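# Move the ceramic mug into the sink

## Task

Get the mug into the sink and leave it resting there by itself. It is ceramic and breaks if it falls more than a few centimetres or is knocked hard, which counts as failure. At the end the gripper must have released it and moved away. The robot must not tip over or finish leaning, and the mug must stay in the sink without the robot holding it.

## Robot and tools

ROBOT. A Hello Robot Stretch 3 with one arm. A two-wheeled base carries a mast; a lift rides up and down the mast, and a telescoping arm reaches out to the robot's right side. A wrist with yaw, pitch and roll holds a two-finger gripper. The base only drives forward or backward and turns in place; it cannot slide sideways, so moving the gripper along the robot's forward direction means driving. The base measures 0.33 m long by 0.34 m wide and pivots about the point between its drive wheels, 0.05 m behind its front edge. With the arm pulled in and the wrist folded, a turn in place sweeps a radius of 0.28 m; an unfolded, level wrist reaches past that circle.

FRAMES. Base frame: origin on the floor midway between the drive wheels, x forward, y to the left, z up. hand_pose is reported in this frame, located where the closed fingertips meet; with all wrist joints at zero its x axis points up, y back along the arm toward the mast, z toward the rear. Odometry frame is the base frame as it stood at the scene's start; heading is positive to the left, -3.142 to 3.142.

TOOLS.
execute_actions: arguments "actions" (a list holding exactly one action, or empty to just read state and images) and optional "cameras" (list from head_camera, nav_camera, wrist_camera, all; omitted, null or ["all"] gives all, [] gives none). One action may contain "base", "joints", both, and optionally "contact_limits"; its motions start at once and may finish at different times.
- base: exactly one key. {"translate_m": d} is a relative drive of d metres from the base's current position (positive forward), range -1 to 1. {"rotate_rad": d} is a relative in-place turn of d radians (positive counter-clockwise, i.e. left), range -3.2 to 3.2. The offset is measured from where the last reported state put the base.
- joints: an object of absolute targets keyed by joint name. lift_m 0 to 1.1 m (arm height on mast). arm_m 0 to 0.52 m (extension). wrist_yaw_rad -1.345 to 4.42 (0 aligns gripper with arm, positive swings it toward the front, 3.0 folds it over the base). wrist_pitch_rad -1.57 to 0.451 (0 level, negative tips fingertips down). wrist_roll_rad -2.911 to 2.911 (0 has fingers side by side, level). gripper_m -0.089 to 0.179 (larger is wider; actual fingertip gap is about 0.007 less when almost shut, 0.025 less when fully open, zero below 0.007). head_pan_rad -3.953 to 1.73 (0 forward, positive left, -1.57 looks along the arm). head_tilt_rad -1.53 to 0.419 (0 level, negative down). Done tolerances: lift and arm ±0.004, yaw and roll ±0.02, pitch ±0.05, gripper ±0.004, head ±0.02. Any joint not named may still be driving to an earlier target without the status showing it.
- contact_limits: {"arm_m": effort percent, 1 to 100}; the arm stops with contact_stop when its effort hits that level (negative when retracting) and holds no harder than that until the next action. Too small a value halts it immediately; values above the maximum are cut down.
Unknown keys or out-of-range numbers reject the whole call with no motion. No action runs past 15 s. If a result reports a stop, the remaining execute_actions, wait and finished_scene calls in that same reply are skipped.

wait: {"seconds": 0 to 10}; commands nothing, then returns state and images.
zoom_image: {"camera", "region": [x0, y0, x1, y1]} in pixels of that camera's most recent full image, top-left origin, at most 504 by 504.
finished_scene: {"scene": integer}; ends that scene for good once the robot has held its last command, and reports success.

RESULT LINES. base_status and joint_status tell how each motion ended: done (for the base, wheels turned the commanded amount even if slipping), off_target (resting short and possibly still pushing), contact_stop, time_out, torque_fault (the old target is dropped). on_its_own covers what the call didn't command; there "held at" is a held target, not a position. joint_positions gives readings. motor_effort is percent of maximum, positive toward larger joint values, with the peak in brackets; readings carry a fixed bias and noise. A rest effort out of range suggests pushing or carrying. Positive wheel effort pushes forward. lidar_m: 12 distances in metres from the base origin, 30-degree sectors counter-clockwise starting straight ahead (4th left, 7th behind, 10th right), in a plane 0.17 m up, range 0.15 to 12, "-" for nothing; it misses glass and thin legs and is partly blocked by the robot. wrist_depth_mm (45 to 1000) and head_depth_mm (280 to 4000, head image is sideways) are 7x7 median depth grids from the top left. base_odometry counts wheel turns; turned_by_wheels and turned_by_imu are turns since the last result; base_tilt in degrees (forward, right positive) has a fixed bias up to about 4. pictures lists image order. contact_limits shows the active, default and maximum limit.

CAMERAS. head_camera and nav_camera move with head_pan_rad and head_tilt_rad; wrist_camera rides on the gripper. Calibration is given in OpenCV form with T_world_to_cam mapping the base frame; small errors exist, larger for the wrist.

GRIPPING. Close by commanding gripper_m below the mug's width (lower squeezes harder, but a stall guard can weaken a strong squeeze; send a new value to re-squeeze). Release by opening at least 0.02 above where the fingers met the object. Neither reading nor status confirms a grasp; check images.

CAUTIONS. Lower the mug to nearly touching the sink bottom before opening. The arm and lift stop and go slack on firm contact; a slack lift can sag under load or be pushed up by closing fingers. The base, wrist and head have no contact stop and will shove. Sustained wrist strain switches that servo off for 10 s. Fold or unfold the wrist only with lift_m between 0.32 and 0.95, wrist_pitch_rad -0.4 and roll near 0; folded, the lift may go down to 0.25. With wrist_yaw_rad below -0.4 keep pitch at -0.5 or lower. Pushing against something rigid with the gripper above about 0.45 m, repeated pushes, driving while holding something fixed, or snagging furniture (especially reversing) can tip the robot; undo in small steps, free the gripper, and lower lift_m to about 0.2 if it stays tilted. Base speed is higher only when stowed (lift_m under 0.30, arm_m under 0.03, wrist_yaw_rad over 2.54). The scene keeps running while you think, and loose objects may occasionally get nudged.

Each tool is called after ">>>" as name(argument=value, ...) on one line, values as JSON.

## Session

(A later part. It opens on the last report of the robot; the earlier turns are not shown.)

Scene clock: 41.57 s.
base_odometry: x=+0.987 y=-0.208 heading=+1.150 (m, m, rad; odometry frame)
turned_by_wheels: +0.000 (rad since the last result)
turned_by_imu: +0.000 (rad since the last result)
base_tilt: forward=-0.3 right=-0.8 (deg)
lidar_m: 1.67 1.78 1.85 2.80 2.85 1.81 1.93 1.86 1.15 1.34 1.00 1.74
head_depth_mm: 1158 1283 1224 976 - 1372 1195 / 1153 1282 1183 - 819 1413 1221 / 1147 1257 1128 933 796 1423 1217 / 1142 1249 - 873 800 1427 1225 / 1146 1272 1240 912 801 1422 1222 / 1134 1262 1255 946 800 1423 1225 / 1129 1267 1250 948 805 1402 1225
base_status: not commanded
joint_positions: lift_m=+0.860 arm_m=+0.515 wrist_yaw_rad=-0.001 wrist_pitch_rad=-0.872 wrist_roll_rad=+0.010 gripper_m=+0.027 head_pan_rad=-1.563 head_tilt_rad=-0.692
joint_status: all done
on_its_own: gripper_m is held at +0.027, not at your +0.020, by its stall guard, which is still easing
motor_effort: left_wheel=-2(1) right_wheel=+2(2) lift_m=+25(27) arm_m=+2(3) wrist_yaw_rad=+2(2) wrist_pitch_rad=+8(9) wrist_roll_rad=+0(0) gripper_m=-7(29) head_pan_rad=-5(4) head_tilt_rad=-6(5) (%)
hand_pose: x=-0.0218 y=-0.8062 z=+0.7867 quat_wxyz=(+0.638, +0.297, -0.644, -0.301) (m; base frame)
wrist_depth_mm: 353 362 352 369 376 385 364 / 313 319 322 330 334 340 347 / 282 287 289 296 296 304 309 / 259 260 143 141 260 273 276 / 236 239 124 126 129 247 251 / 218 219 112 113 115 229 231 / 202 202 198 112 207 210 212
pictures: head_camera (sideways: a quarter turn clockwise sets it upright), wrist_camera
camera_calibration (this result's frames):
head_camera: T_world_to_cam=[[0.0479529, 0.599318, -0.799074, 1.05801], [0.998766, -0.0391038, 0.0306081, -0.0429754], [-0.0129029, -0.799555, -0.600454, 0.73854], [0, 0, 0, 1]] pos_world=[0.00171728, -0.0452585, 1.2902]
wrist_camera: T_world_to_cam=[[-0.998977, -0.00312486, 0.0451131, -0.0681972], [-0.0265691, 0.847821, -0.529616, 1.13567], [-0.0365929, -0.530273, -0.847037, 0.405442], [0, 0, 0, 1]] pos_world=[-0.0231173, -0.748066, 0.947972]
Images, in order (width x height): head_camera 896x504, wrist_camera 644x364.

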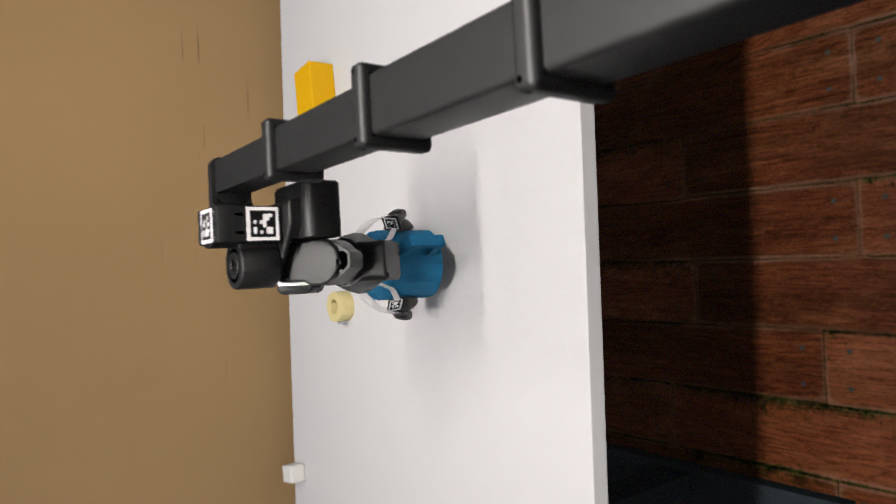

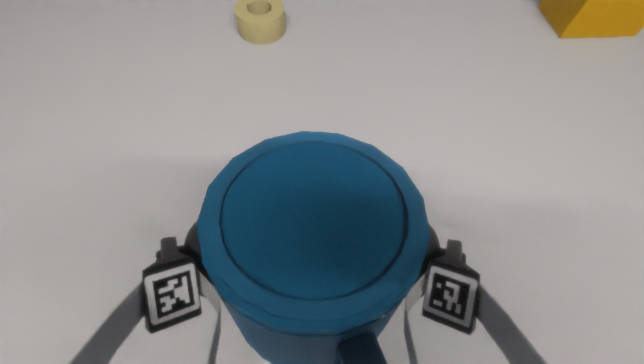

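>>> execute_actions(actions=[{"joints":{"gripper_m":0.04,"lift_m":0.9}}], cameras=["wrist_camera"])

>>> execute_actions(actions=[{"joints":{"arm_m":0.0,"lift_m":1.1}}], cameras=[])

>>> execute_actions(actions=[{"base":{"rotate_rad":1.56},"joints":{"head_pan_rad":0,"head_tilt_rad":-0.5}}], cameras=[])

>>> execute_actions(actions=[{"base":{"translate_m":1}}], cameras=[])

>>> execute_actions(actions=[{"base":{"translate_m":0.8}}])

Scene clock: 43.83 s.
base_odometry: x=+0.987 y=-0.208 heading=+1.150 (m, m, rad; odometry frame)
turned_by_wheels: +0.000 (rad since the last result)
turned_by_imu: -0.001 (rad since the last result)
base_tilt: forward=-0.3 right=-0.8 (deg)
lidar_m: 1.67 1.78 1.85 2.80 2.85 1.81 1.93 1.86 1.15 1.35 1.00 1.73
head_depth_mm: 1158 1286 1269 - - 1378 1217 / 1153 1261 - 903 815 1419 1217 / 1143 1246 1184 937 798 1424 1219 / 1149 1225 - 880 798 1422 1231 / 1147 1263 1247 939 802 1425 1223 / 1134 1270 1254 944 802 1430 1232 / 1133 1256 1256 950 810 1395 1235
base_status: not commanded
joint_positions: lift_m=+0.900 arm_m=+0.515 wrist_yaw_rad=-0.001 wrist_pitch_rad=-0.872 wrist_roll_rad=+0.010 gripper_m=+0.044 head_pan_rad=-1.563 head_tilt_rad=-0.692
joint_status: all done
motor_effort: left_wheel=-1(1) right_wheel=+2(2) lift_m=+25(24) arm_m=+2(2) wrist_yaw_rad=+2(2) wrist_pitch_rad=+8(8) wrist_roll_rad=-1(0) gripper_m=-20(24) head_pan_rad=-5(5) head_tilt_rad=-6(6) (%)
hand_pose: x=-0.0218 y=-0.8060 z=+0.8266 quat_wxyz=(+0.638, +0.297, -0.644, -0.301) (m; base frame)
wrist_depth_mm: 420 427 432 433 441 440 389 / 370 379 378 386 392 399 400 / 335 338 341 349 350 354 360 / 303 306 143 141 308 322 327 / 278 282 125 126 130 294 295 / 257 259 113 114 115 270 271 / 240 236 236 111 242 248 252
pictures: wrist_camera
camera_calibration (this result's frames):
wrist_camera: T_world_to_cam=[[-0.998977, -0.0031521, 0.0451104, -0.0700173], [-0.0265682, 0.848148, -0.529093, 1.15654], [-0.0365925, -0.529751, -0.847364, 0.440016], [0, 0, 0, 1]] pos_world=[-0.0231173, -0.748035, 0.987927]
Images, in order (width x height): wrist_camera 644x364.

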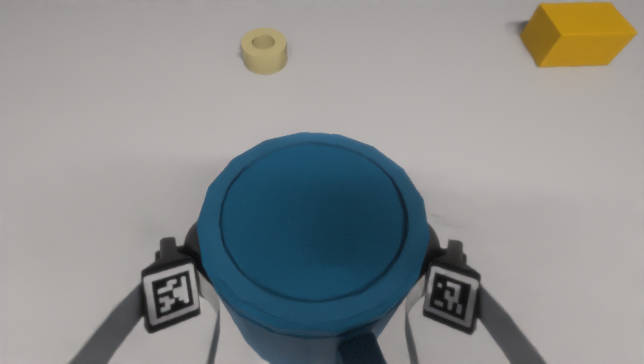

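Scene clock: 48.80 s.
base_odometry: x=+0.987 y=-0.208 heading=+1.150 (m, m, rad; odometry frame)
turned_by_wheels: +0.000 (rad since the last result)
turned_by_imu: -0.001 (rad since the last result)
base_tilt: forward=-0.3 right=-0.8 (deg)
lidar_m: 1.67 1.78 1.85 2.80 2.85 1.81 1.94 1.86 1.15 1.34 1.00 1.74
head_depth_mm: - - - - - 1380 1215 / - - - - - 1357 1227 / - - - - - 1362 1220 / - 1234 - - - 1366 1224 / 1142 1271 1243 942 554 1430 1225 / 1136 1272 1252 945 802 1436 1234 / 1133 1262 1254 945 807 1394 1224
base_status: not commanded
joint_positions: lift_m=+1.099 arm_m=+0.002 wrist_yaw_rad=+0.000 wrist_pitch_rad=-0.873 wrist_roll_rad=+0.010 gripper_m=+0.044 head_pan_rad=-1.563 head_tilt_rad=-0.692
joint_status: all done
joint sent to its limit — the command would take arm_m past its lower limit, so that joint was sent only as far as its limit.
motor_effort: left_wheel=-2(1) right_wheel=+2(2) lift_m=+25(26) arm_m=-3(2) wrist_yaw_rad=+1(2) wrist_pitch_rad=+8(8) wrist_roll_rad=+0(0) gripper_m=-20(20) head_pan_rad=-5(4) head_tilt_rad=-6(6) (%)
hand_pose: x=-0.0216 y=-0.2931 z=+1.0261 quat_wxyz=(+0.638, +0.297, -0.644, -0.301) (m; base frame)
wrist_depth_mm: 774 758 770 783 802 812 818 / 652 665 685 697 696 697 722 / 588 600 607 613 628 625 648 / - - 143 141 576 595 597 / - - 125 126 130 - - / - - 113 114 115 - - / - - - 112 - - -
pictures: none
No camera images: the call's "cameras" was empty. Leave "cameras" out to get every camera's image.

Scene clock: 52.27 s.
base_odometry: x=+0.987 y=-0.208 heading=+2.710 (m, m, rad; odometry frame)
turned_by_wheels: +1.560 (rad since the last result)
turned_by_imu: +1.530 (rad since the last result)
base_tilt: forward=-0.3 right=-0.8 (deg)
lidar_m: 2.80 2.89 1.81 1.81 1.88 1.15 1.35 1.00 1.74 1.67 1.77 1.86
head_depth_mm: 2956 3156 3451 2792 2089 1634 1344 / 2958 3123 2862 2844 2076 1637 1353 / 2964 3064 2846 2837 2103 1652 1355 / 2937 3059 2833 2862 2113 1642 1363 / 2927 2997 2791 2921 2124 1653 1367 / 2904 3047 2758 2891 2142 1672 1374 / 2900 3033 2720 2855 2113 1674 1378
base_status: done
joint_positions: lift_m=+1.099 arm_m=+0.002 wrist_yaw_rad=+0.000 wrist_pitch_rad=-0.873 wrist_roll_rad=+0.010 gripper_m=+0.044 head_pan_rad=-0.007 head_tilt_rad=-0.507
joint_status: all done
motor_effort: left_wheel=-2(4) right_wheel=+1(5) lift_m=+25(25) arm_m=-2(3) wrist_yaw_rad=+1(1) wrist_pitch_rad=+8(8) wrist_roll_rad=+0(0) gripper_m=-20(20) head_pan_rad=+5(55) head_tilt_rad=+4(25) (%)
hand_pose: x=-0.0216 y=-0.2931 z=+1.0261 quat_wxyz=(+0.638, +0.297, -0.644, -0.301) (m; base frame)
wrist_depth_mm: - - - - - - - / - - - - - - - / - - - - - - - / - - 143 141 - - - / - - 125 126 129 - - / - - 113 113 115 - - / - - - 112 - - -
pictures: none
No camera images: the call's "cameras" was empty. Leave "cameras" out to get every camera's image.

Scene clock: 63.77 s.
base_odometry: x=+0.078 y=+0.211 heading=+2.710 (m, m, rad; odometry frame)
turned_by_wheels: +0.000 (rad since the last result)
turned_by_imu: +0.002 (rad since the last result)
base_tilt: forward=-0.3 right=-0.8 (deg)
lidar_m: 1.80 1.87 2.12 1.73 1.83 2.02 1.95 2.38 1.77 1.72 1.27 1.87
head_depth_mm: 2107 2227 1842 1992 2063 1642 1347 / 2092 2256 1809 1988 2100 1636 1359 / 2091 2234 1804 1976 2077 1642 1361 / 2065 2219 1805 1950 2059 1655 1363 / 2070 2209 1801 1951 2047 1657 1365 / 2040 2177 1791 1933 2047 1672 1370 / 2037 2173 1758 1913 2047 1675 1376
base_status: done
joint_positions: lift_m=+1.099 arm_m=+0.002 wrist_yaw_rad=+0.000 wrist_pitch_rad=-0.873 wrist_roll_rad=+0.010 gripper_m=+0.044 head_pan_rad=-0.007 head_tilt_rad=-0.507
joint_status: not commanded
motor_effort: left_wheel=-2(3) right_wheel=+2(5) lift_m=+25(25) arm_m=-3(3) wrist_yaw_rad=+1(1) wrist_pitch_rad=+8(8) wrist_roll_rad=+0(0) gripper_m=-20(20) head_pan_rad=+5(5) head_tilt_rad=+4(5) (%)
hand_pose: x=-0.0216 y=-0.2931 z=+1.0261 quat_wxyz=(+0.638, +0.297, -0.644, -0.301) (m; base frame)
wrist_depth_mm: - - - - - - - / - - - - - - - / - - - - - - - / - - 143 141 - - - / - - 125 126 130 - - / - - 113 114 115 - - / - - - 112 - - -
pictures: none
No camera images: the call's "cameras" was empty. Leave "cameras" out to get every camera's image.

Scene clock: 73.27 s.
base_odometry: x=-0.648 y=+0.545 heading=+2.710 (m, m, rad; odometry frame)
turned_by_wheels: +0.000 (rad since the last result)
turned_by_imu: +0.002 (rad since the last result)
base_tilt: forward=-0.3 right=-0.8 (deg)
lidar_m: 1.00 1.04 2.09 2.01 1.80 2.78 2.74 2.41 1.25 1.14 1.41 1.03
head_depth_mm: 1395 1510 1314 1089 1204 1350 1349 / 1386 1500 1463 1079 1196 1329 1352 / 1380 1499 1475 1077 1182 1325 1358 / 1379 1453 1464 1072 1175 1302 1364 / 1368 1469 1469 1060 1166 1296 1362 / 1367 1468 1463 1046 1163 1285 1380 / 1351 1461 1400 1045 1140 1263 1373
base_status: done
joint_positions: lift_m=+1.099 arm_m=+0.002 wrist_yaw_rad=+0.000 wrist_pitch_rad=-0.873 wrist_roll_rad=+0.010 gripper_m=+0.044 head_pan_rad=-0.007 head_tilt_rad=-0.507
joint_status: not commanded
motor_effort: left_wheel=-2(3) right_wheel=+1(6) lift_m=+25(25) arm_m=-3(3) wrist_yaw_rad=+1(1) wrist_pitch_rad=+8(8) wrist_roll_rad=+0(0) gripper_m=-20(20) head_pan_rad=+5(5) head_tilt_rad=+4(5) (%)
hand_pose: x=-0.0216 y=-0.2931 z=+1.0261 quat_wxyz=(+0.638, +0.297, -0.644, -0.301) (m; base frame)
wrist_depth_mm: - - - - - - - / - - - - - - - / - - - - - - - / - - 143 142 - - - / - - 125 126 130 - - / - - 113 114 115 - - / - - - 112 - - -
pictures: head_camera (sideways: a quarter turn clockwise sets it upright), nav_camera (sideways: a quarter turn counterclockwise sets it upright), wrist_camera
camera_calibration (this result's frames):
head_camera: T_world_to_cam=[[-0.441943, 0.0556579, -0.895315, 1.18649], [0.0473974, 0.998128, 0.0386531, -0.0476542], [0.89579, -0.0253531, -0.443753, 0.529116], [0, 0, 0, 1]] pos_world=[0.0526435, -0.00505796, 1.29892]
nav_camera: T_world_to_cam=[[0.464795, 0.0330503, 0.884801, -1.11682], [0.0284786, -0.999344, 0.0223688, 0.0222035], [0.88496, 0.014801, -0.465431, 0.561725], [0, 0, 0, 1]] pos_world=[0.0213555, 0.050786, 1.24911]
wrist_camera: T_world_to_cam=[[-0.998974, -0.00396722, 0.045116, -0.0775251], [-0.0272485, 0.848341, -0.528748, 0.826691], [-0.0361761, -0.529435, -0.847579, 0.881039], [0, 0, 0, 1]] pos_world=[-0.0230469, -0.235171, 1.18736]
Images, in order (width x height): head_camera 896x504, nav_camera 672x504, wrist_camera 644x364.

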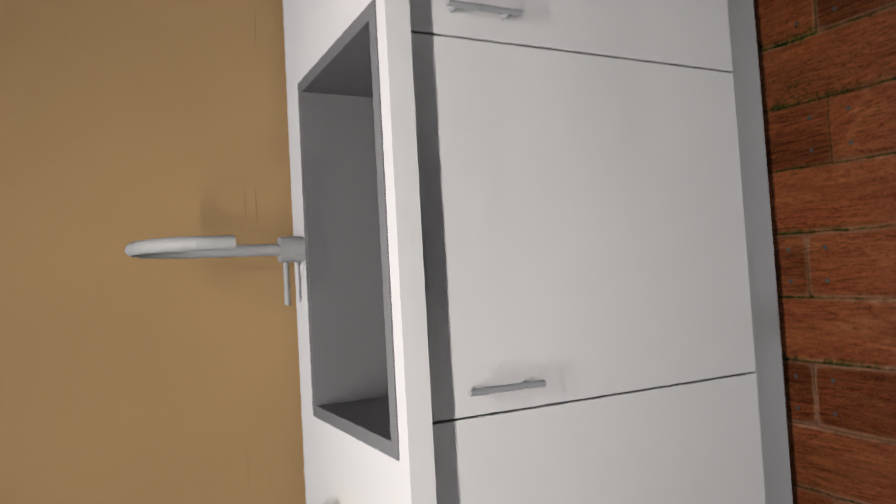

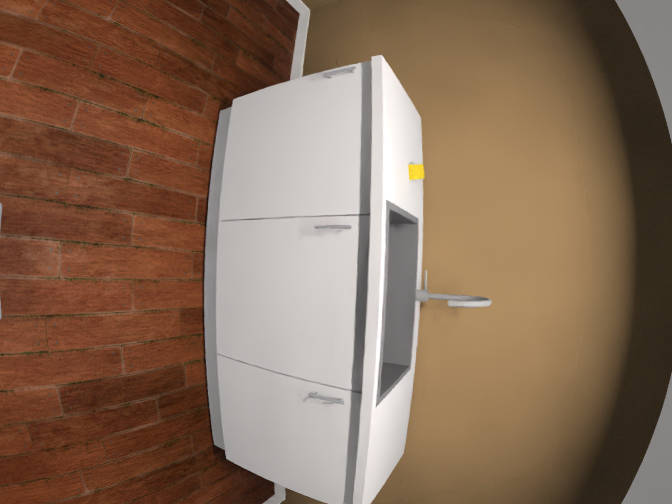

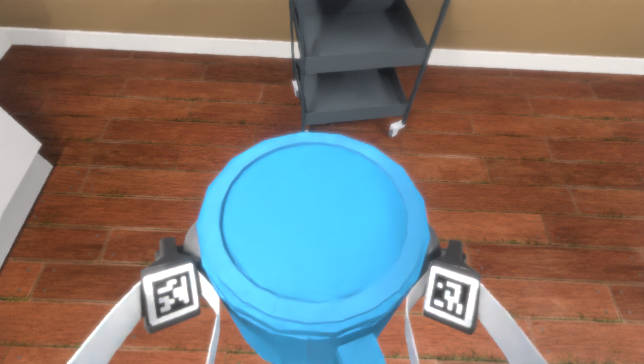

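>>> execute_actions(actions=[{"base":{"translate_m":0.52}}], cameras=[])

>>> execute_actions(actions=[{"base":{"rotate_rad":1.66},"joints":{"head_pan_rad":-1.57,"head_tilt_rad":-0.75}}], cameras=[])

>>> execute_actions(actions=[{"base":{"translate_m":0.15},"joints":{"arm_m":0.36}}])

Scene clock: 80.70 s.
base_odometry: x=-1.120 y=+0.763 heading=+2.710 (m, m, rad; odometry frame)
turned_by_wheels: +0.000 (rad since the last result)
turned_by_imu: +0.001 (rad since the last result)
base_tilt: forward=-0.3 right=-0.8 (deg)
lidar_m: 0.48 0.50 0.69 2.02 2.11 2.54 3.25 2.42 1.24 1.75 0.68 0.50
head_depth_mm: 932 1008 1082 1006 1018 609 692 / 929 1004 1083 998 1024 605 685 / 926 978 1069 1003 1028 597 676 / 923 985 1057 992 1033 593 671 / 919 989 1069 988 1023 588 664 / 913 986 1069 983 1024 581 655 / 908 981 1064 932 806 551 640
base_status: done
joint_positions: lift_m=+1.099 arm_m=+0.002 wrist_yaw_rad=+0.000 wrist_pitch_rad=-0.873 wrist_roll_rad=+0.010 gripper_m=+0.044 head_pan_rad=-0.007 head_tilt_rad=-0.507
joint_status: not commanded
motor_effort: left_wheel=-1(3) right_wheel=+2(5) lift_m=+25(25) arm_m=-3(3) wrist_yaw_rad=+1(1) wrist_pitch_rad=+8(8) wrist_roll_rad=+0(0) gripper_m=-21(21) head_pan_rad=+5(5) head_tilt_rad=+4(6) (%)
hand_pose: x=-0.0216 y=-0.2931 z=+1.0261 quat_wxyz=(+0.638, +0.297, -0.644, -0.301) (m; base frame)
wrist_depth_mm: 651 - - - - - - / 644 965 - - - - - / 658 968 - - - - - / 665 997 143 141 - - - / 647 973 125 126 130 - - / 653 848 113 114 115 - - / 651 - - 112 - - -
pictures: none
No camera images: the call's "cameras" was empty. Leave "cameras" out to get every camera's image.

Scene clock: 84.30 s.
base_odometry: x=-1.120 y=+0.763 heading=-1.914 (m, m, rad; odometry frame)
turned_by_wheels: +1.660 (rad since the last result)
turned_by_imu: +1.628 (rad since the last result)
base_tilt: forward=-0.4 right=-0.8 (deg)
lidar_m: 2.02 2.01 3.27 3.25 2.25 1.24 1.75 0.63 0.49 0.48 0.51 0.76
head_depth_mm: - - - - 728 825 1127 / - - - - - 853 1129 / - - - - - 859 1133 / - - - - - 866 1132 / 951 1013 1025 600 684 840 1136 / 951 1020 902 589 686 846 1139 / 955 1026 759 593 691 853 1139
base_status: done
joint_positions: lift_m=+1.099 arm_m=+0.002 wrist_yaw_rad=+0.000 wrist_pitch_rad=-0.873 wrist_roll_rad=+0.010 gripper_m=+0.044 head_pan_rad=-1.563 head_tilt_rad=-0.741
joint_status: all done
motor_effort: left_wheel=-2(4) right_wheel=+2(5) lift_m=+25(25) arm_m=-3(3) wrist_yaw_rad=+1(1) wrist_pitch_rad=+8(8) wrist_roll_rad=+0(0) gripper_m=-20(20) head_pan_rad=-5(54) head_tilt_rad=-6(31) (%)
hand_pose: x=-0.0216 y=-0.2931 z=+1.0261 quat_wxyz=(+0.638, +0.297, -0.644, -0.301) (m; base frame)
wrist_depth_mm: 444 441 657 767 753 724 584 / 389 396 563 781 791 786 567 / 390 376 367 358 365 370 368 / 555 526 143 141 368 431 378 / 822 733 125 126 130 567 516 / - - 113 114 115 781 750 / - - - 112 - - -
pictures: none
No camera images: the call's "cameras" was empty. Leave "cameras" out to get every camera's image.

Scene clock: 88.13 s.
base_odometry: x=-1.171 y=+0.622 heading=-1.914 (m, m, rad; odometry frame)
turned_by_wheels: +0.000 (rad since the last result)
turned_by_imu: +0.000 (rad since the last result)
base_tilt: forward=-0.3 right=-0.8 (deg)
lidar_m: 1.87 1.88 3.03 3.64 2.43 1.37 1.90 0.64 0.50 0.49 0.53 0.78
head_depth_mm: 932 936 1007 592 691 850 1128 / 954 983 1007 594 693 855 1129 / 973 1024 1019 597 698 854 1131 / - 582 1002 599 702 864 1130 / 963 1030 723 600 704 864 1158 / 968 1034 754 606 709 871 1160 / 973 1033 760 610 713 880 1159
base_status: done
joint_positions: lift_m=+1.099 arm_m=+0.360 wrist_yaw_rad=+0.000 wrist_pitch_rad=-0.873 wrist_roll_rad=+0.010 gripper_m=+0.044 head_pan_rad=-1.563 head_tilt_rad=-0.741
joint_status: all done
motor_effort: left_wheel=-1(3) right_wheel=+1(5) lift_m=+26(25) arm_m=+3(4) wrist_yaw_rad=+1(1) wrist_pitch_rad=+8(8) wrist_roll_rad=+0(0) gripper_m=-20(21) head_pan_rad=-5(5) head_tilt_rad=-7(5) (%)
hand_pose: x=-0.0216 y=-0.6509 z=+1.0260 quat_wxyz=(+0.638, +0.297, -0.644, -0.301) (m; base frame)
wrist_depth_mm: 437 440 450 454 460 459 411 / 340 375 394 433 443 432 426 / 337 342 356 369 523 504 486 / 315 316 143 142 587 622 599 / 291 290 125 126 129 586 588 / 267 270 113 114 115 543 545 / 248 246 244 112 487 493 495
pictures: head_camera (sideways: a quarter turn clockwise sets it upright), nav_camera (sideways: a quarter turn counterclockwise sets it upright), wrist_camera
camera_calibration (this result's frames):
head_camera: T_world_to_cam=[[0.0476839, 0.637934, -0.768613, 1.0183], [0.998776, -0.0405943, 0.0282704, -0.0399303], [-0.0131667, -0.76902, -0.639089, 0.788801], [0, 0, 0, 1]] pos_world=[0.00171066, -0.0446263, 1.28792]
nav_camera: T_world_to_cam=[[0.0413271, -0.656445, 0.753241, -0.942709], [-0.998786, -0.047355, 0.0135295, 0.039983], [0.0267884, -0.752886, -0.657605, 0.816977], [0, 0, 0, 1]] pos_world=[0.0570084, -0.00185209, 1.24679]
wrist_camera: T_world_to_cam=[[-0.998973, -0.00398256, 0.0451234, -0.0789613], [-0.027261, 0.848405, -0.528645, 1.13016], [-0.0361775, -0.529332, -0.847643, 0.691721], [0, 0, 0, 1]] pos_world=[-0.0230461, -0.593, 1.18735]
Images, in order (width x height): head_camera 896x504, nav_camera 672x504, wrist_camera 644x364.

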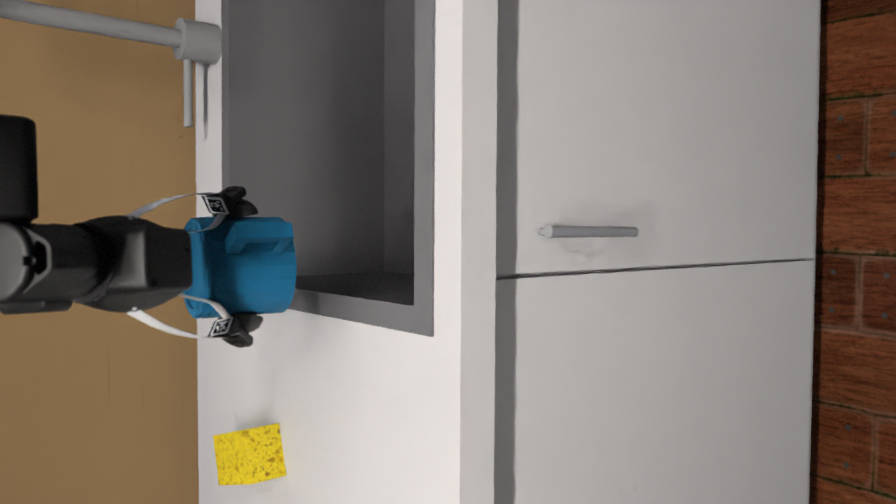

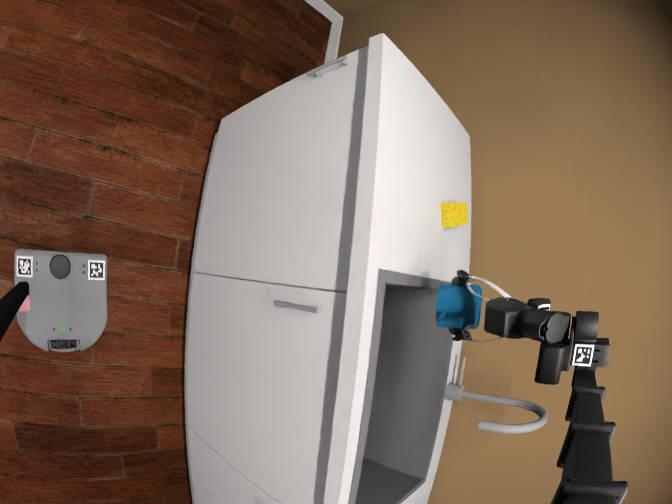

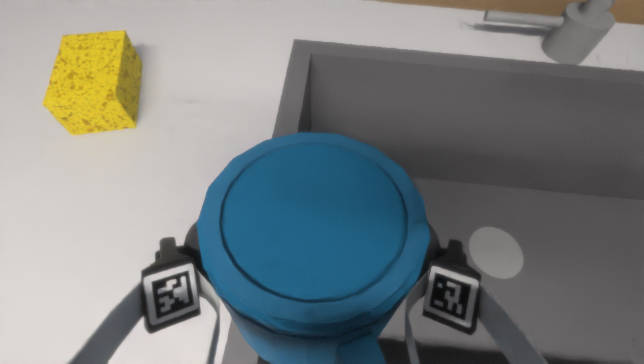

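>>> execute_actions(actions=[{"base":{"translate_m":-0.1}}], cameras=[])

>>> execute_actions(actions=[{"joints":{"arm_m":0.46,"head_tilt_rad":-0.55}}])

Scene clock: 91.93 s.
base_odometry: x=-1.137 y=+0.716 heading=-1.914 (m, m, rad; odometry frame)
turned_by_wheels: +0.000 (rad since the last result)
turned_by_imu: -0.001 (rad since the last result)
base_tilt: forward=-0.3 right=-0.8 (deg)
lidar_m: 1.97 1.97 3.19 3.27 2.31 1.29 1.80 0.63 0.49 0.48 0.52 0.76
head_depth_mm: 909 996 995 581 679 833 1119 / 928 929 997 584 682 837 1126 / 958 1010 1000 586 684 838 1132 / - 581 1011 589 687 847 1134 / 955 1017 988 601 689 849 1137 / 956 1024 781 602 695 853 1132 / 962 1024 757 607 699 859 1136
base_status: done
joint_positions: lift_m=+1.099 arm_m=+0.360 wrist_yaw_rad=+0.000 wrist_pitch_rad=-0.873 wrist_roll_rad=+0.010 gripper_m=+0.044 head_pan_rad=-1.563 head_tilt_rad=-0.741
joint_status: not commanded
motor_effort: left_wheel=-1(5) right_wheel=+1(3) lift_m=+25(25) arm_m=+3(3) wrist_yaw_rad=+1(1) wrist_pitch_rad=+8(8) wrist_roll_rad=+0(0) gripper_m=-20(20) head_pan_rad=-5(5) head_tilt_rad=-6(6) (%)
hand_pose: x=-0.0216 y=-0.6509 z=+1.0260 quat_wxyz=(+0.638, +0.297, -0.644, -0.301) (m; base frame)
wrist_depth_mm: 435 439 447 452 453 414 477 / 373 392 417 442 424 427 425 / 344 352 407 496 506 489 476 / 314 317 143 141 561 600 569 / 287 294 125 126 130 583 588 / 267 268 113 114 115 543 545 / 249 289 402 112 488 491 504
pictures: none
No camera images: the call's "cameras" was empty. Leave "cameras" out to get every camera's image.

Scene clock: 93.90 s.
base_odometry: x=-1.137 y=+0.716 heading=-1.914 (m, m, rad; odometry frame)
turned_by_wheels: +0.000 (rad since the last result)
turned_by_imu: -0.001 (rad since the last result)
base_tilt: forward=-0.3 right=-0.8 (deg)
lidar_m: 1.97 1.96 3.19 3.25 2.31 1.29 1.80 0.63 0.49 0.48 0.52 0.76
head_depth_mm: - 980 1056 1008 575 633 733 / - 966 1005 1014 578 637 738 / - 1014 1076 1020 581 641 739 / - - 708 1021 585 642 744 / 938 1022 1075 1001 586 642 750 / 941 1026 1091 802 590 650 754 / 944 1028 1101 793 594 654 758
base_status: not commanded
joint_positions: lift_m=+1.099 arm_m=+0.460 wrist_yaw_rad=+0.000 wrist_pitch_rad=-0.873 wrist_roll_rad=+0.010 gripper_m=+0.044 head_pan_rad=-1.563 head_tilt_rad=-0.557
joint_status: all done
motor_effort: left_wheel=-1(1) right_wheel=+2(1) lift_m=+25(25) arm_m=+3(4) wrist_yaw_rad=+1(1) wrist_pitch_rad=+8(8) wrist_roll_rad=+0(0) gripper_m=-20(21) head_pan_rad=-5(4) head_tilt_rad=+4(24) (%)
hand_pose: x=-0.0216 y=-0.7509 z=+1.0260 quat_wxyz=(+0.638, +0.297, -0.644, -0.301) (m; base frame)
wrist_depth_mm: 434 467 464 454 449 430 405 / 385 391 397 401 399 351 420 / 346 346 369 364 372 365 374 / 316 318 143 141 401 422 408 / 289 292 125 126 130 559 520 / 265 268 113 114 115 540 538 / 246 271 381 112 485 486 499
pictures: head_camera (sideways: a quarter turn clockwise sets it upright), nav_camera (sideways: a quarter turn counterclockwise sets it upright), wrist_camera
camera_calibration (this result's frames):
head_camera: T_world_to_cam=[[0.0488345, 0.486494, -0.872318, 1.1535], [0.99873, -0.0346096, 0.0366096, -0.0507944], [-0.0123803, -0.872998, -0.487566, 0.591665], [0, 0, 0, 1]] pos_world=[0.00172404, -0.0464072, 1.29656]
nav_camera: T_world_to_cam=[[0.0401953, -0.507494, 0.860717, -1.08282], [-0.998811, -0.0442041, 0.0205807, 0.0307992], [0.0276026, -0.860521, -0.508667, 0.623211], [0, 0, 0, 1]] pos_world=[0.0570845, -0.0118758, 1.24837]
wrist_camera: T_world_to_cam=[[-0.998973, -0.00398278, 0.0451234, -0.0793597], [-0.0272611, 0.848408, -0.528641, 1.215], [-0.0361776, -0.529328, -0.847645, 0.638793], [0, 0, 0, 1]] pos_world=[-0.0230461, -0.692999, 1.18735]
Images, in order (width x height): head_camera 896x504, nav_camera 672x504, wrist_camera 644x364.

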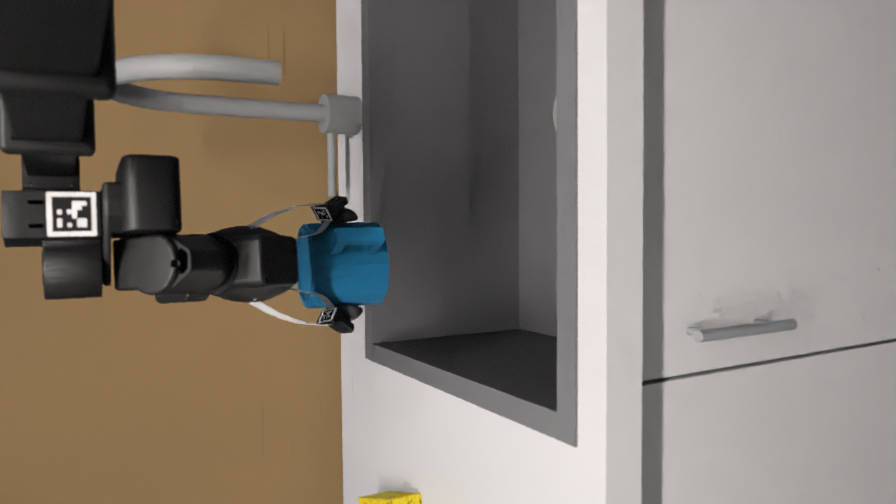

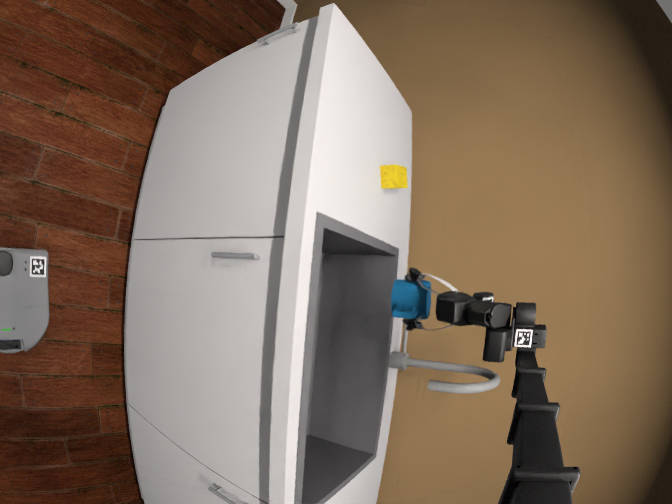

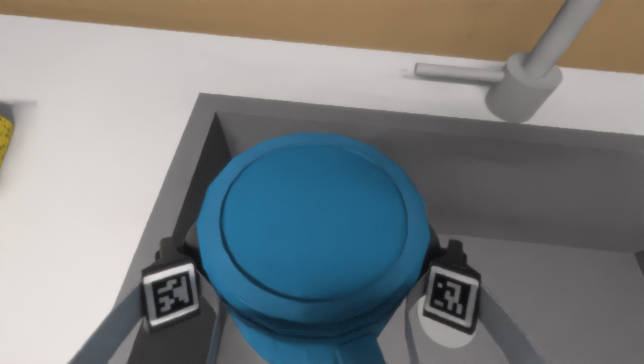

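>>> execute_actions(actions=[{"base":{"translate_m":-0.025},"joints":{"arm_m":0.52,"lift_m":1.04}}], cameras=[])

>>> execute_actions(actions=[{"joints":{"lift_m":0.88}}])

Scene clock: 95.97 s.
base_odometry: x=-1.129 y=+0.740 heading=-1.914 (m, m, rad; odometry frame)
turned_by_wheels: +0.000 (rad since the last result)
turned_by_imu: -0.001 (rad since the last result)
base_tilt: forward=-0.3 right=-0.8 (deg)
lidar_m: 1.99 1.99 3.23 3.26 2.28 1.27 1.77 0.63 0.49 0.48 0.52 0.76
head_depth_mm: 917 - 995 1010 574 631 729 / 908 - 976 1015 578 633 731 / 916 1032 1075 1018 580 635 735 / 926 - 786 1019 583 642 740 / 935 1014 1087 1024 585 642 746 / 937 1025 1089 838 589 647 750 / 943 1028 1099 790 590 650 754
base_status: done
joint_positions: lift_m=+1.040 arm_m=+0.520 wrist_yaw_rad=+0.000 wrist_pitch_rad=-0.873 wrist_roll_rad=+0.010 gripper_m=+0.044 head_pan_rad=-1.563 head_tilt_rad=-0.557
joint_status: all done
motor_effort: left_wheel=-1(5) right_wheel=+1(4) lift_m=+18(25) arm_m=+3(3) wrist_yaw_rad=+1(1) wrist_pitch_rad=+8(8) wrist_roll_rad=+0(0) gripper_m=-20(20) head_pan_rad=-5(5) head_tilt_rad=+4(4) (%)
hand_pose: x=-0.0216 y=-0.8109 z=+0.9670 quat_wxyz=(+0.638, +0.297, -0.644, -0.301) (m; base frame)
wrist_depth_mm: 337 344 349 378 373 367 246 / 300 307 310 316 312 285 260 / 272 279 284 276 285 285 289 / 245 262 143 141 298 316 302 / 226 268 125 126 130 407 388 / 208 244 113 114 115 476 481 / 197 312 414 112 431 433 443
pictures: none
No camera images: the call's "cameras" was empty. Leave "cameras" out to get every camera's image.

Scene clock: 98.27 s.
base_odometry: x=-1.129 y=+0.740 heading=-1.914 (m, m, rad; odometry frame)
turned_by_wheels: +0.000 (rad since the last result)
turned_by_imu: -0.001 (rad since the last result)
base_tilt: forward=-0.4 right=-0.8 (deg)
lidar_m: 2.00 1.99 3.23 3.25 2.28 1.26 1.78 0.63 0.49 0.48 0.51 0.76
head_depth_mm: 914 998 1062 996 - - 735 / 913 911 999 - 563 634 733 / 921 1007 1070 1034 581 637 737 / 929 1010 1076 863 584 640 738 / 937 1017 1078 1018 586 643 743 / 935 1024 1090 839 588 644 750 / 942 1025 1099 792 590 650 754
base_status: not commanded
joint_positions: lift_m=+0.880 arm_m=+0.520 wrist_yaw_rad=+0.000 wrist_pitch_rad=-0.873 wrist_roll_rad=+0.010 gripper_m=+0.044 head_pan_rad=-1.563 head_tilt_rad=-0.557
joint_status: all done
motor_effort: left_wheel=-1(1) right_wheel=+2(2) lift_m=+17(16) arm_m=+3(3) wrist_yaw_rad=+1(1) wrist_pitch_rad=+8(8) wrist_roll_rad=+0(0) gripper_m=-20(20) head_pan_rad=-4(5) head_tilt_rad=+4(4) (%)
hand_pose: x=-0.0216 y=-0.8109 z=+0.8071 quat_wxyz=(+0.638, +0.297, -0.644, -0.301) (m; base frame)
wrist_depth_mm: 180 205 202 195 190 185 180 / 183 235 237 229 221 214 208 / 186 255 283 255 263 255 246 / 190 262 143 141 299 314 299 / 195 268 125 126 130 341 341 / 194 244 113 114 115 311 314 / 196 273 271 112 281 284 290
pictures: head_camera (sideways: a quarter turn clockwise sets it upright), nav_camera (sideways: a quarter turn counterclockwise sets it upright), wrist_camera
camera_calibration (this result's frames):
head_camera: T_world_to_cam=[[0.0488349, 0.486441, -0.872348, 1.15354], [0.99873, -0.0346074, 0.0366121, -0.0507977], [-0.01238, -0.873028, -0.487513, 0.591597], [0, 0, 0, 1]] pos_world=[0.00172404, -0.0464076, 1.29656]
nav_camera: T_world_to_cam=[[0.0401949, -0.507442, 0.860748, -1.08286], [-0.998811, -0.0442028, 0.0205829, 0.0307963], [0.0276028, -0.860551, -0.508615, 0.623144], [0, 0, 0, 1]] pos_world=[0.0570845, -0.011879, 1.24837]
wrist_camera: T_world_to_cam=[[-0.998973, -0.00398875, 0.0451229, -0.0697214], [-0.0272618, 0.848468, -0.528545, 1.15008], [-0.0361771, -0.529232, -0.847705, 0.421551], [0, 0, 0, 1]] pos_world=[-0.023046, -0.752988, 0.968367]
Images, in order (width x height): head_camera 896x504, nav_camera 672x504, wrist_camera 644x364.

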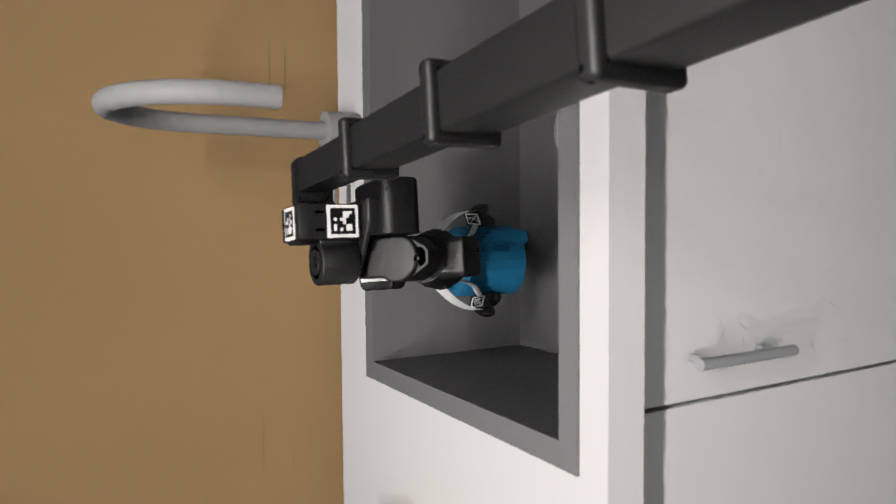

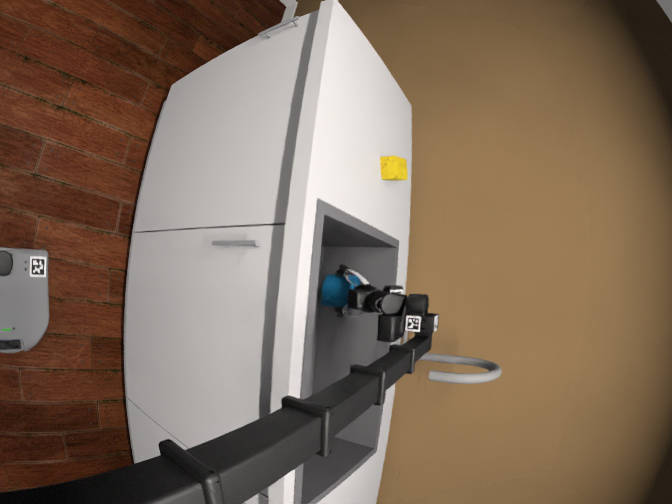

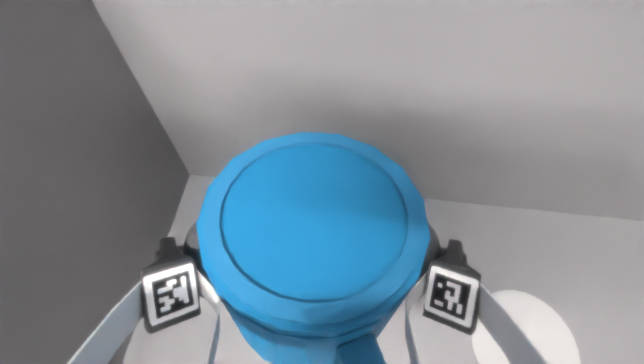

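>>> execute_actions(actions=[{"joints":{"lift_m":0.79}}], cameras=[])

>>> execute_actions(actions=[{"joints":{"lift_m":0.772}}], cameras=["head_camera"])

Scene clock: 100.33 s.
base_odometry: x=-1.129 y=+0.740 heading=-1.914 (m, m, rad; odometry frame)
turned_by_wheels: +0.000 (rad since the last result)
turned_by_imu: -0.001 (rad since the last result)
base_tilt: forward=-0.3 right=-0.8 (deg)
lidar_m: 2.00 1.98 3.22 3.26 2.28 1.26 1.77 0.63 0.49 0.48 0.51 0.76
head_depth_mm: 914 997 1056 1009 577 607 - / 911 905 975 997 - 646 749 / 928 1004 1069 - 579 637 736 / 928 1013 1078 - 567 642 740 / 932 1017 1083 1020 584 642 746 / 937 1025 1091 839 589 645 749 / 944 1028 1093 790 591 652 757
base_status: not commanded
joint_positions: lift_m=+0.790 arm_m=+0.520 wrist_yaw_rad=+0.000 wrist_pitch_rad=-0.873 wrist_roll_rad=+0.010 gripper_m=+0.044 head_pan_rad=-1.563 head_tilt_rad=-0.557
joint_status: all done
motor_effort: left_wheel=+0(1) right_wheel=+1(2) lift_m=+18(16) arm_m=+3(3) wrist_yaw_rad=+1(1) wrist_pitch_rad=+8(8) wrist_roll_rad=-1(0) gripper_m=-20(20) head_pan_rad=-4(5) head_tilt_rad=+4(4) (%)
hand_pose: x=-0.0216 y=-0.8109 z=+0.7170 quat_wxyz=(+0.638, +0.297, -0.644, -0.301) (m; base frame)
wrist_depth_mm: 179 206 201 195 190 186 180 / 183 234 235 229 222 214 209 / 186 257 271 256 264 255 247 / 190 244 142 141 248 260 264 / 195 229 125 126 130 238 242 / 194 212 113 114 115 218 220 / 189 193 191 112 199 202 203
pictures: none
No camera images: the call's "cameras" was empty. Leave "cameras" out to get every camera's image.

Scene clock: 101.23 s.
base_odometry: x=-1.129 y=+0.740 heading=-1.914 (m, m, rad; odometry frame)
turned_by_wheels: +0.000 (rad since the last result)
turned_by_imu: +0.000 (rad since the last result)
base_tilt: forward=-0.3 right=-0.8 (deg)
lidar_m: 1.99 1.99 3.19 3.26 2.28 1.26 1.77 0.63 0.49 0.48 0.52 0.76
head_depth_mm: 917 994 1054 1005 575 619 - / 912 907 974 1011 - 646 749 / 922 1005 1073 - 580 636 739 / 929 1009 1078 - 567 639 740 / 933 1018 1086 1021 585 642 746 / 935 1022 1094 839 588 647 750 / 938 1022 1096 791 591 650 754
base_status: not commanded
joint_positions: lift_m=+0.772 arm_m=+0.520 wrist_yaw_rad=+0.000 wrist_pitch_rad=-0.866 wrist_roll_rad=+0.010 gripper_m=+0.044 head_pan_rad=-1.563 head_tilt_rad=-0.557
joint_status: all done
motor_effort: left_wheel=-1(1) right_wheel=+2(1) lift_m=+16(21) arm_m=+3(3) wrist_yaw_rad=+1(1) wrist_pitch_rad=+6(9) wrist_roll_rad=+0(0) gripper_m=-20(20) head_pan_rad=-5(5) head_tilt_rad=+4(4) (%)
hand_pose: x=-0.0216 y=-0.8122 z=+0.7001 quat_wxyz=(+0.639, +0.295, -0.645, -0.299) (m; base frame)
wrist_depth_mm: 180 204 201 194 189 184 178 / 183 234 236 227 220 212 206 / 186 244 258 252 255 252 242 / 191 227 142 141 229 243 244 / 194 211 124 126 129 220 222 / 190 196 113 114 115 202 203 / 178 177 177 112 182 186 187
pictures: head_camera (sideways: a quarter turn clockwise sets it upright)
camera_calibration (this result's frames):
head_camera: T_world_to_cam=[[0.0488352, 0.486416, -0.872361, 1.15356], [0.99873, -0.0346065, 0.0366133, -0.0507993], [-0.01238, -0.873042, -0.487489, 0.591565], [0, 0, 0, 1]] pos_world=[0.00172404, -0.0464077, 1.29656]
Images, in order (width x height): head_camera 896x504.

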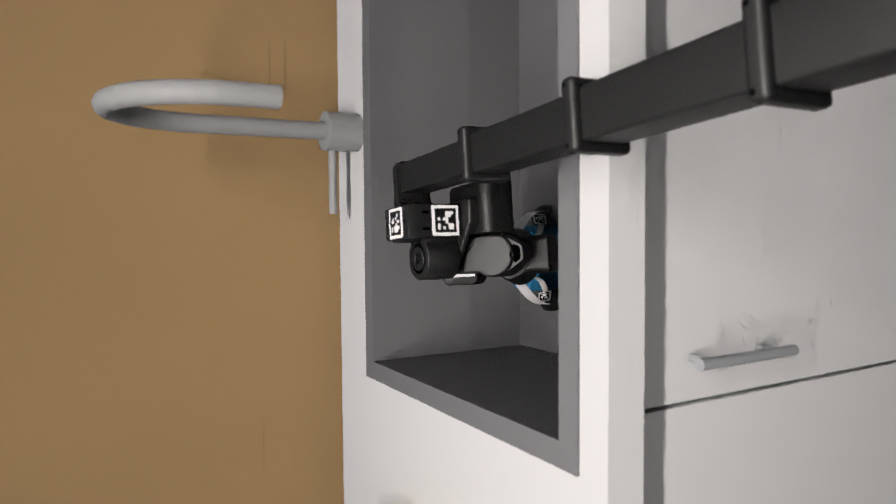

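>>> execute_actions(actions=[{"joints":{"gripper_m":0.14}}], cameras=[])

>>> execute_actions(actions=[{"joints":{"lift_m":1.05}}], cameras=["wrist_camera"])

>>> execute_actions(actions=[{"joints":{"arm_m":0.1}}], cameras=[])

>>> finished_scene(scene=1)

Scene clock: 103.80 s.
base_odometry: x=-1.129 y=+0.740 heading=-1.914 (m, m, rad; odometry frame)
turned_by_wheels: +0.000 (rad since the last result)
turned_by_imu: -0.001 (rad since the last result)
base_tilt: forward=-0.4 right=-0.8 (deg)
lidar_m: 2.00 1.99 3.23 3.27 2.28 1.27 1.77 0.63 0.49 0.48 0.52 0.76
head_depth_mm: 915 997 1054 1006 578 618 - / 910 911 970 1010 - 646 750 / 925 1008 1069 - 572 637 737 / 927 1017 1080 - 567 641 739 / 928 1018 1086 1024 584 643 747 / 938 1021 1091 838 588 647 749 / 941 1027 1098 791 591 649 754
base_status: not commanded
joint_positions: lift_m=+0.772 arm_m=+0.520 wrist_yaw_rad=+0.000 wrist_pitch_rad=-0.866 wrist_roll_rad=+0.010 gripper_m=+0.140 head_pan_rad=-1.563 head_tilt_rad=-0.557
joint_status: all done
motor_effort: left_wheel=-1(2) right_wheel=+2(1) lift_m=+17(17) arm_m=+3(3) wrist_yaw_rad=+1(1) wrist_pitch_rad=+6(7) wrist_roll_rad=-1(0) gripper_m=+0(81) head_pan_rad=-5(5) head_tilt_rad=+4(4) (%)
hand_pose: x=-0.0216 y=-0.8124 z=+0.7001 quat_wxyz=(+0.639, +0.295, -0.645, -0.299) (m; base frame)
wrist_depth_mm: 179 204 200 193 189 184 178 / 183 233 235 227 218 212 206 / 187 246 258 253 255 251 242 / 190 229 145 144 230 241 244 / 193 215 130 130 135 222 222 / 189 - 121 120 123 - 203 / 178 178 179 113 182 183 188
pictures: none
No camera images: the call's "cameras" was empty. Leave "cameras" out to get every camera's image.

Scene clock: 107.17 s.
base_odometry: x=-1.129 y=+0.740 heading=-1.914 (m, m, rad; odometry frame)
turned_by_wheels: +0.000 (rad since the last result)
turned_by_imu: -0.001 (rad since the last result)
base_tilt: forward=-0.3 right=-0.8 (deg)
lidar_m: 1.99 1.99 3.23 3.26 2.28 1.27 1.77 0.63 0.49 0.48 0.52 0.76
head_depth_mm: 913 - 1053 1007 575 631 730 / 910 1013 975 1012 577 634 731 / 916 1016 1071 1021 581 635 737 / 921 - 1017 1015 584 639 742 / 934 1018 1084 1022 586 642 745 / 936 1021 1088 840 588 647 751 / 944 1027 1094 794 592 649 755
base_status: not commanded
joint_positions: lift_m=+1.050 arm_m=+0.520 wrist_yaw_rad=+0.000 wrist_pitch_rad=-0.865 wrist_roll_rad=+0.010 gripper_m=+0.140 head_pan_rad=-1.563 head_tilt_rad=-0.557
joint_status: all done
motor_effort: left_wheel=-1(2) right_wheel=+2(1) lift_m=+24(26) arm_m=+3(3) wrist_yaw_rad=+1(1) wrist_pitch_rad=+5(6) wrist_roll_rad=+0(0) gripper_m=+0(0) head_pan_rad=-5(5) head_tilt_rad=+4(4) (%)
hand_pose: x=-0.0216 y=-0.8125 z=+0.9778 quat_wxyz=(+0.639, +0.295, -0.645, -0.298) (m; base frame)
wrist_depth_mm: 361 393 395 387 384 370 244 / 322 323 327 333 332 283 331 / 289 291 300 297 300 294 305 / 260 271 359 340 323 309 297 / 238 253 455 459 425 388 380 / 220 - 467 479 478 - 484 / 210 289 433 374 448 445 455
pictures: wrist_camera
camera_calibration (this result's frames):
wrist_camera: T_world_to_cam=[[-0.998973, -0.00362582, 0.0451561, -0.0771723], [-0.0272594, 0.844247, -0.535261, 1.2449], [-0.0361821, -0.535942, -0.843479, 0.555833], [0, 0, 0, 1]] pos_world=[-0.0230466, -0.75339, 1.13867]
Images, in order (width x height): wrist_camera 644x364.

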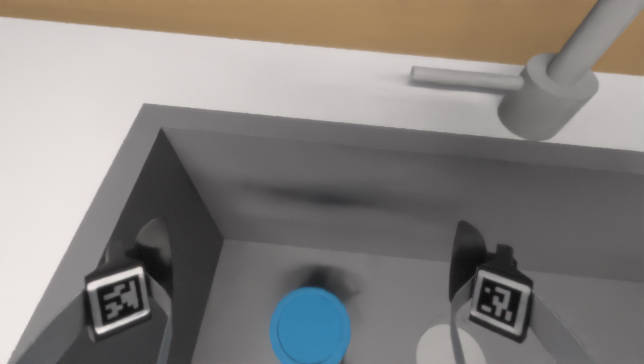

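Scene clock: 111.47 s.
base_odometry: x=-1.129 y=+0.740 heading=-1.914 (m, m, rad; odometry frame)
turned_by_wheels: +0.000 (rad since the last result)
turned_by_imu: -0.001 (rad since the last result)
base_tilt: forward=-0.3 right=-0.8 (deg)
lidar_m: 1.99 1.99 3.22 3.27 2.28 1.27 1.78 0.63 0.49 0.48 0.52 0.76
head_depth_mm: 914 - - - 560 631 728 / 913 - - - 561 633 736 / 926 988 - - - 638 737 / 931 995 - - - 642 743 / 934 1018 1086 1018 1007 642 745 / 938 1019 1088 840 590 648 752 / 941 1030 1095 793 590 651 756
base_status: not commanded
joint_positions: lift_m=+1.050 arm_m=+0.100 wrist_yaw_rad=+0.000 wrist_pitch_rad=-0.865 wrist_roll_rad=+0.010 gripper_m=+0.140 head_pan_rad=-1.563 head_tilt_rad=-0.556
joint_status: all done
motor_effort: left_wheel=-2(1) right_wheel=+1(2) lift_m=+24(24) arm_m=-3(5) wrist_yaw_rad=+1(1) wrist_pitch_rad=+5(5) wrist_roll_rad=+0(0) gripper_m=+0(0) head_pan_rad=-5(5) head_tilt_rad=+5(4) (%)
hand_pose: x=-0.0216 y=-0.3932 z=+0.9779 quat_wxyz=(+0.639, +0.295, -0.645, -0.298) (m; base frame)
wrist_depth_mm: 364 372 558 664 642 625 587 / 324 338 585 627 703 705 617 / 290 288 293 630 634 658 609 / 284 273 270 269 275 276 277 / 470 417 387 380 348 272 263 / 821 - 627 569 519 - 432 / - - - - - - 673
pictures: none
No camera images: the call's "cameras" was empty. Leave "cameras" out to get every camera's image.

The scene is finished: the task was done.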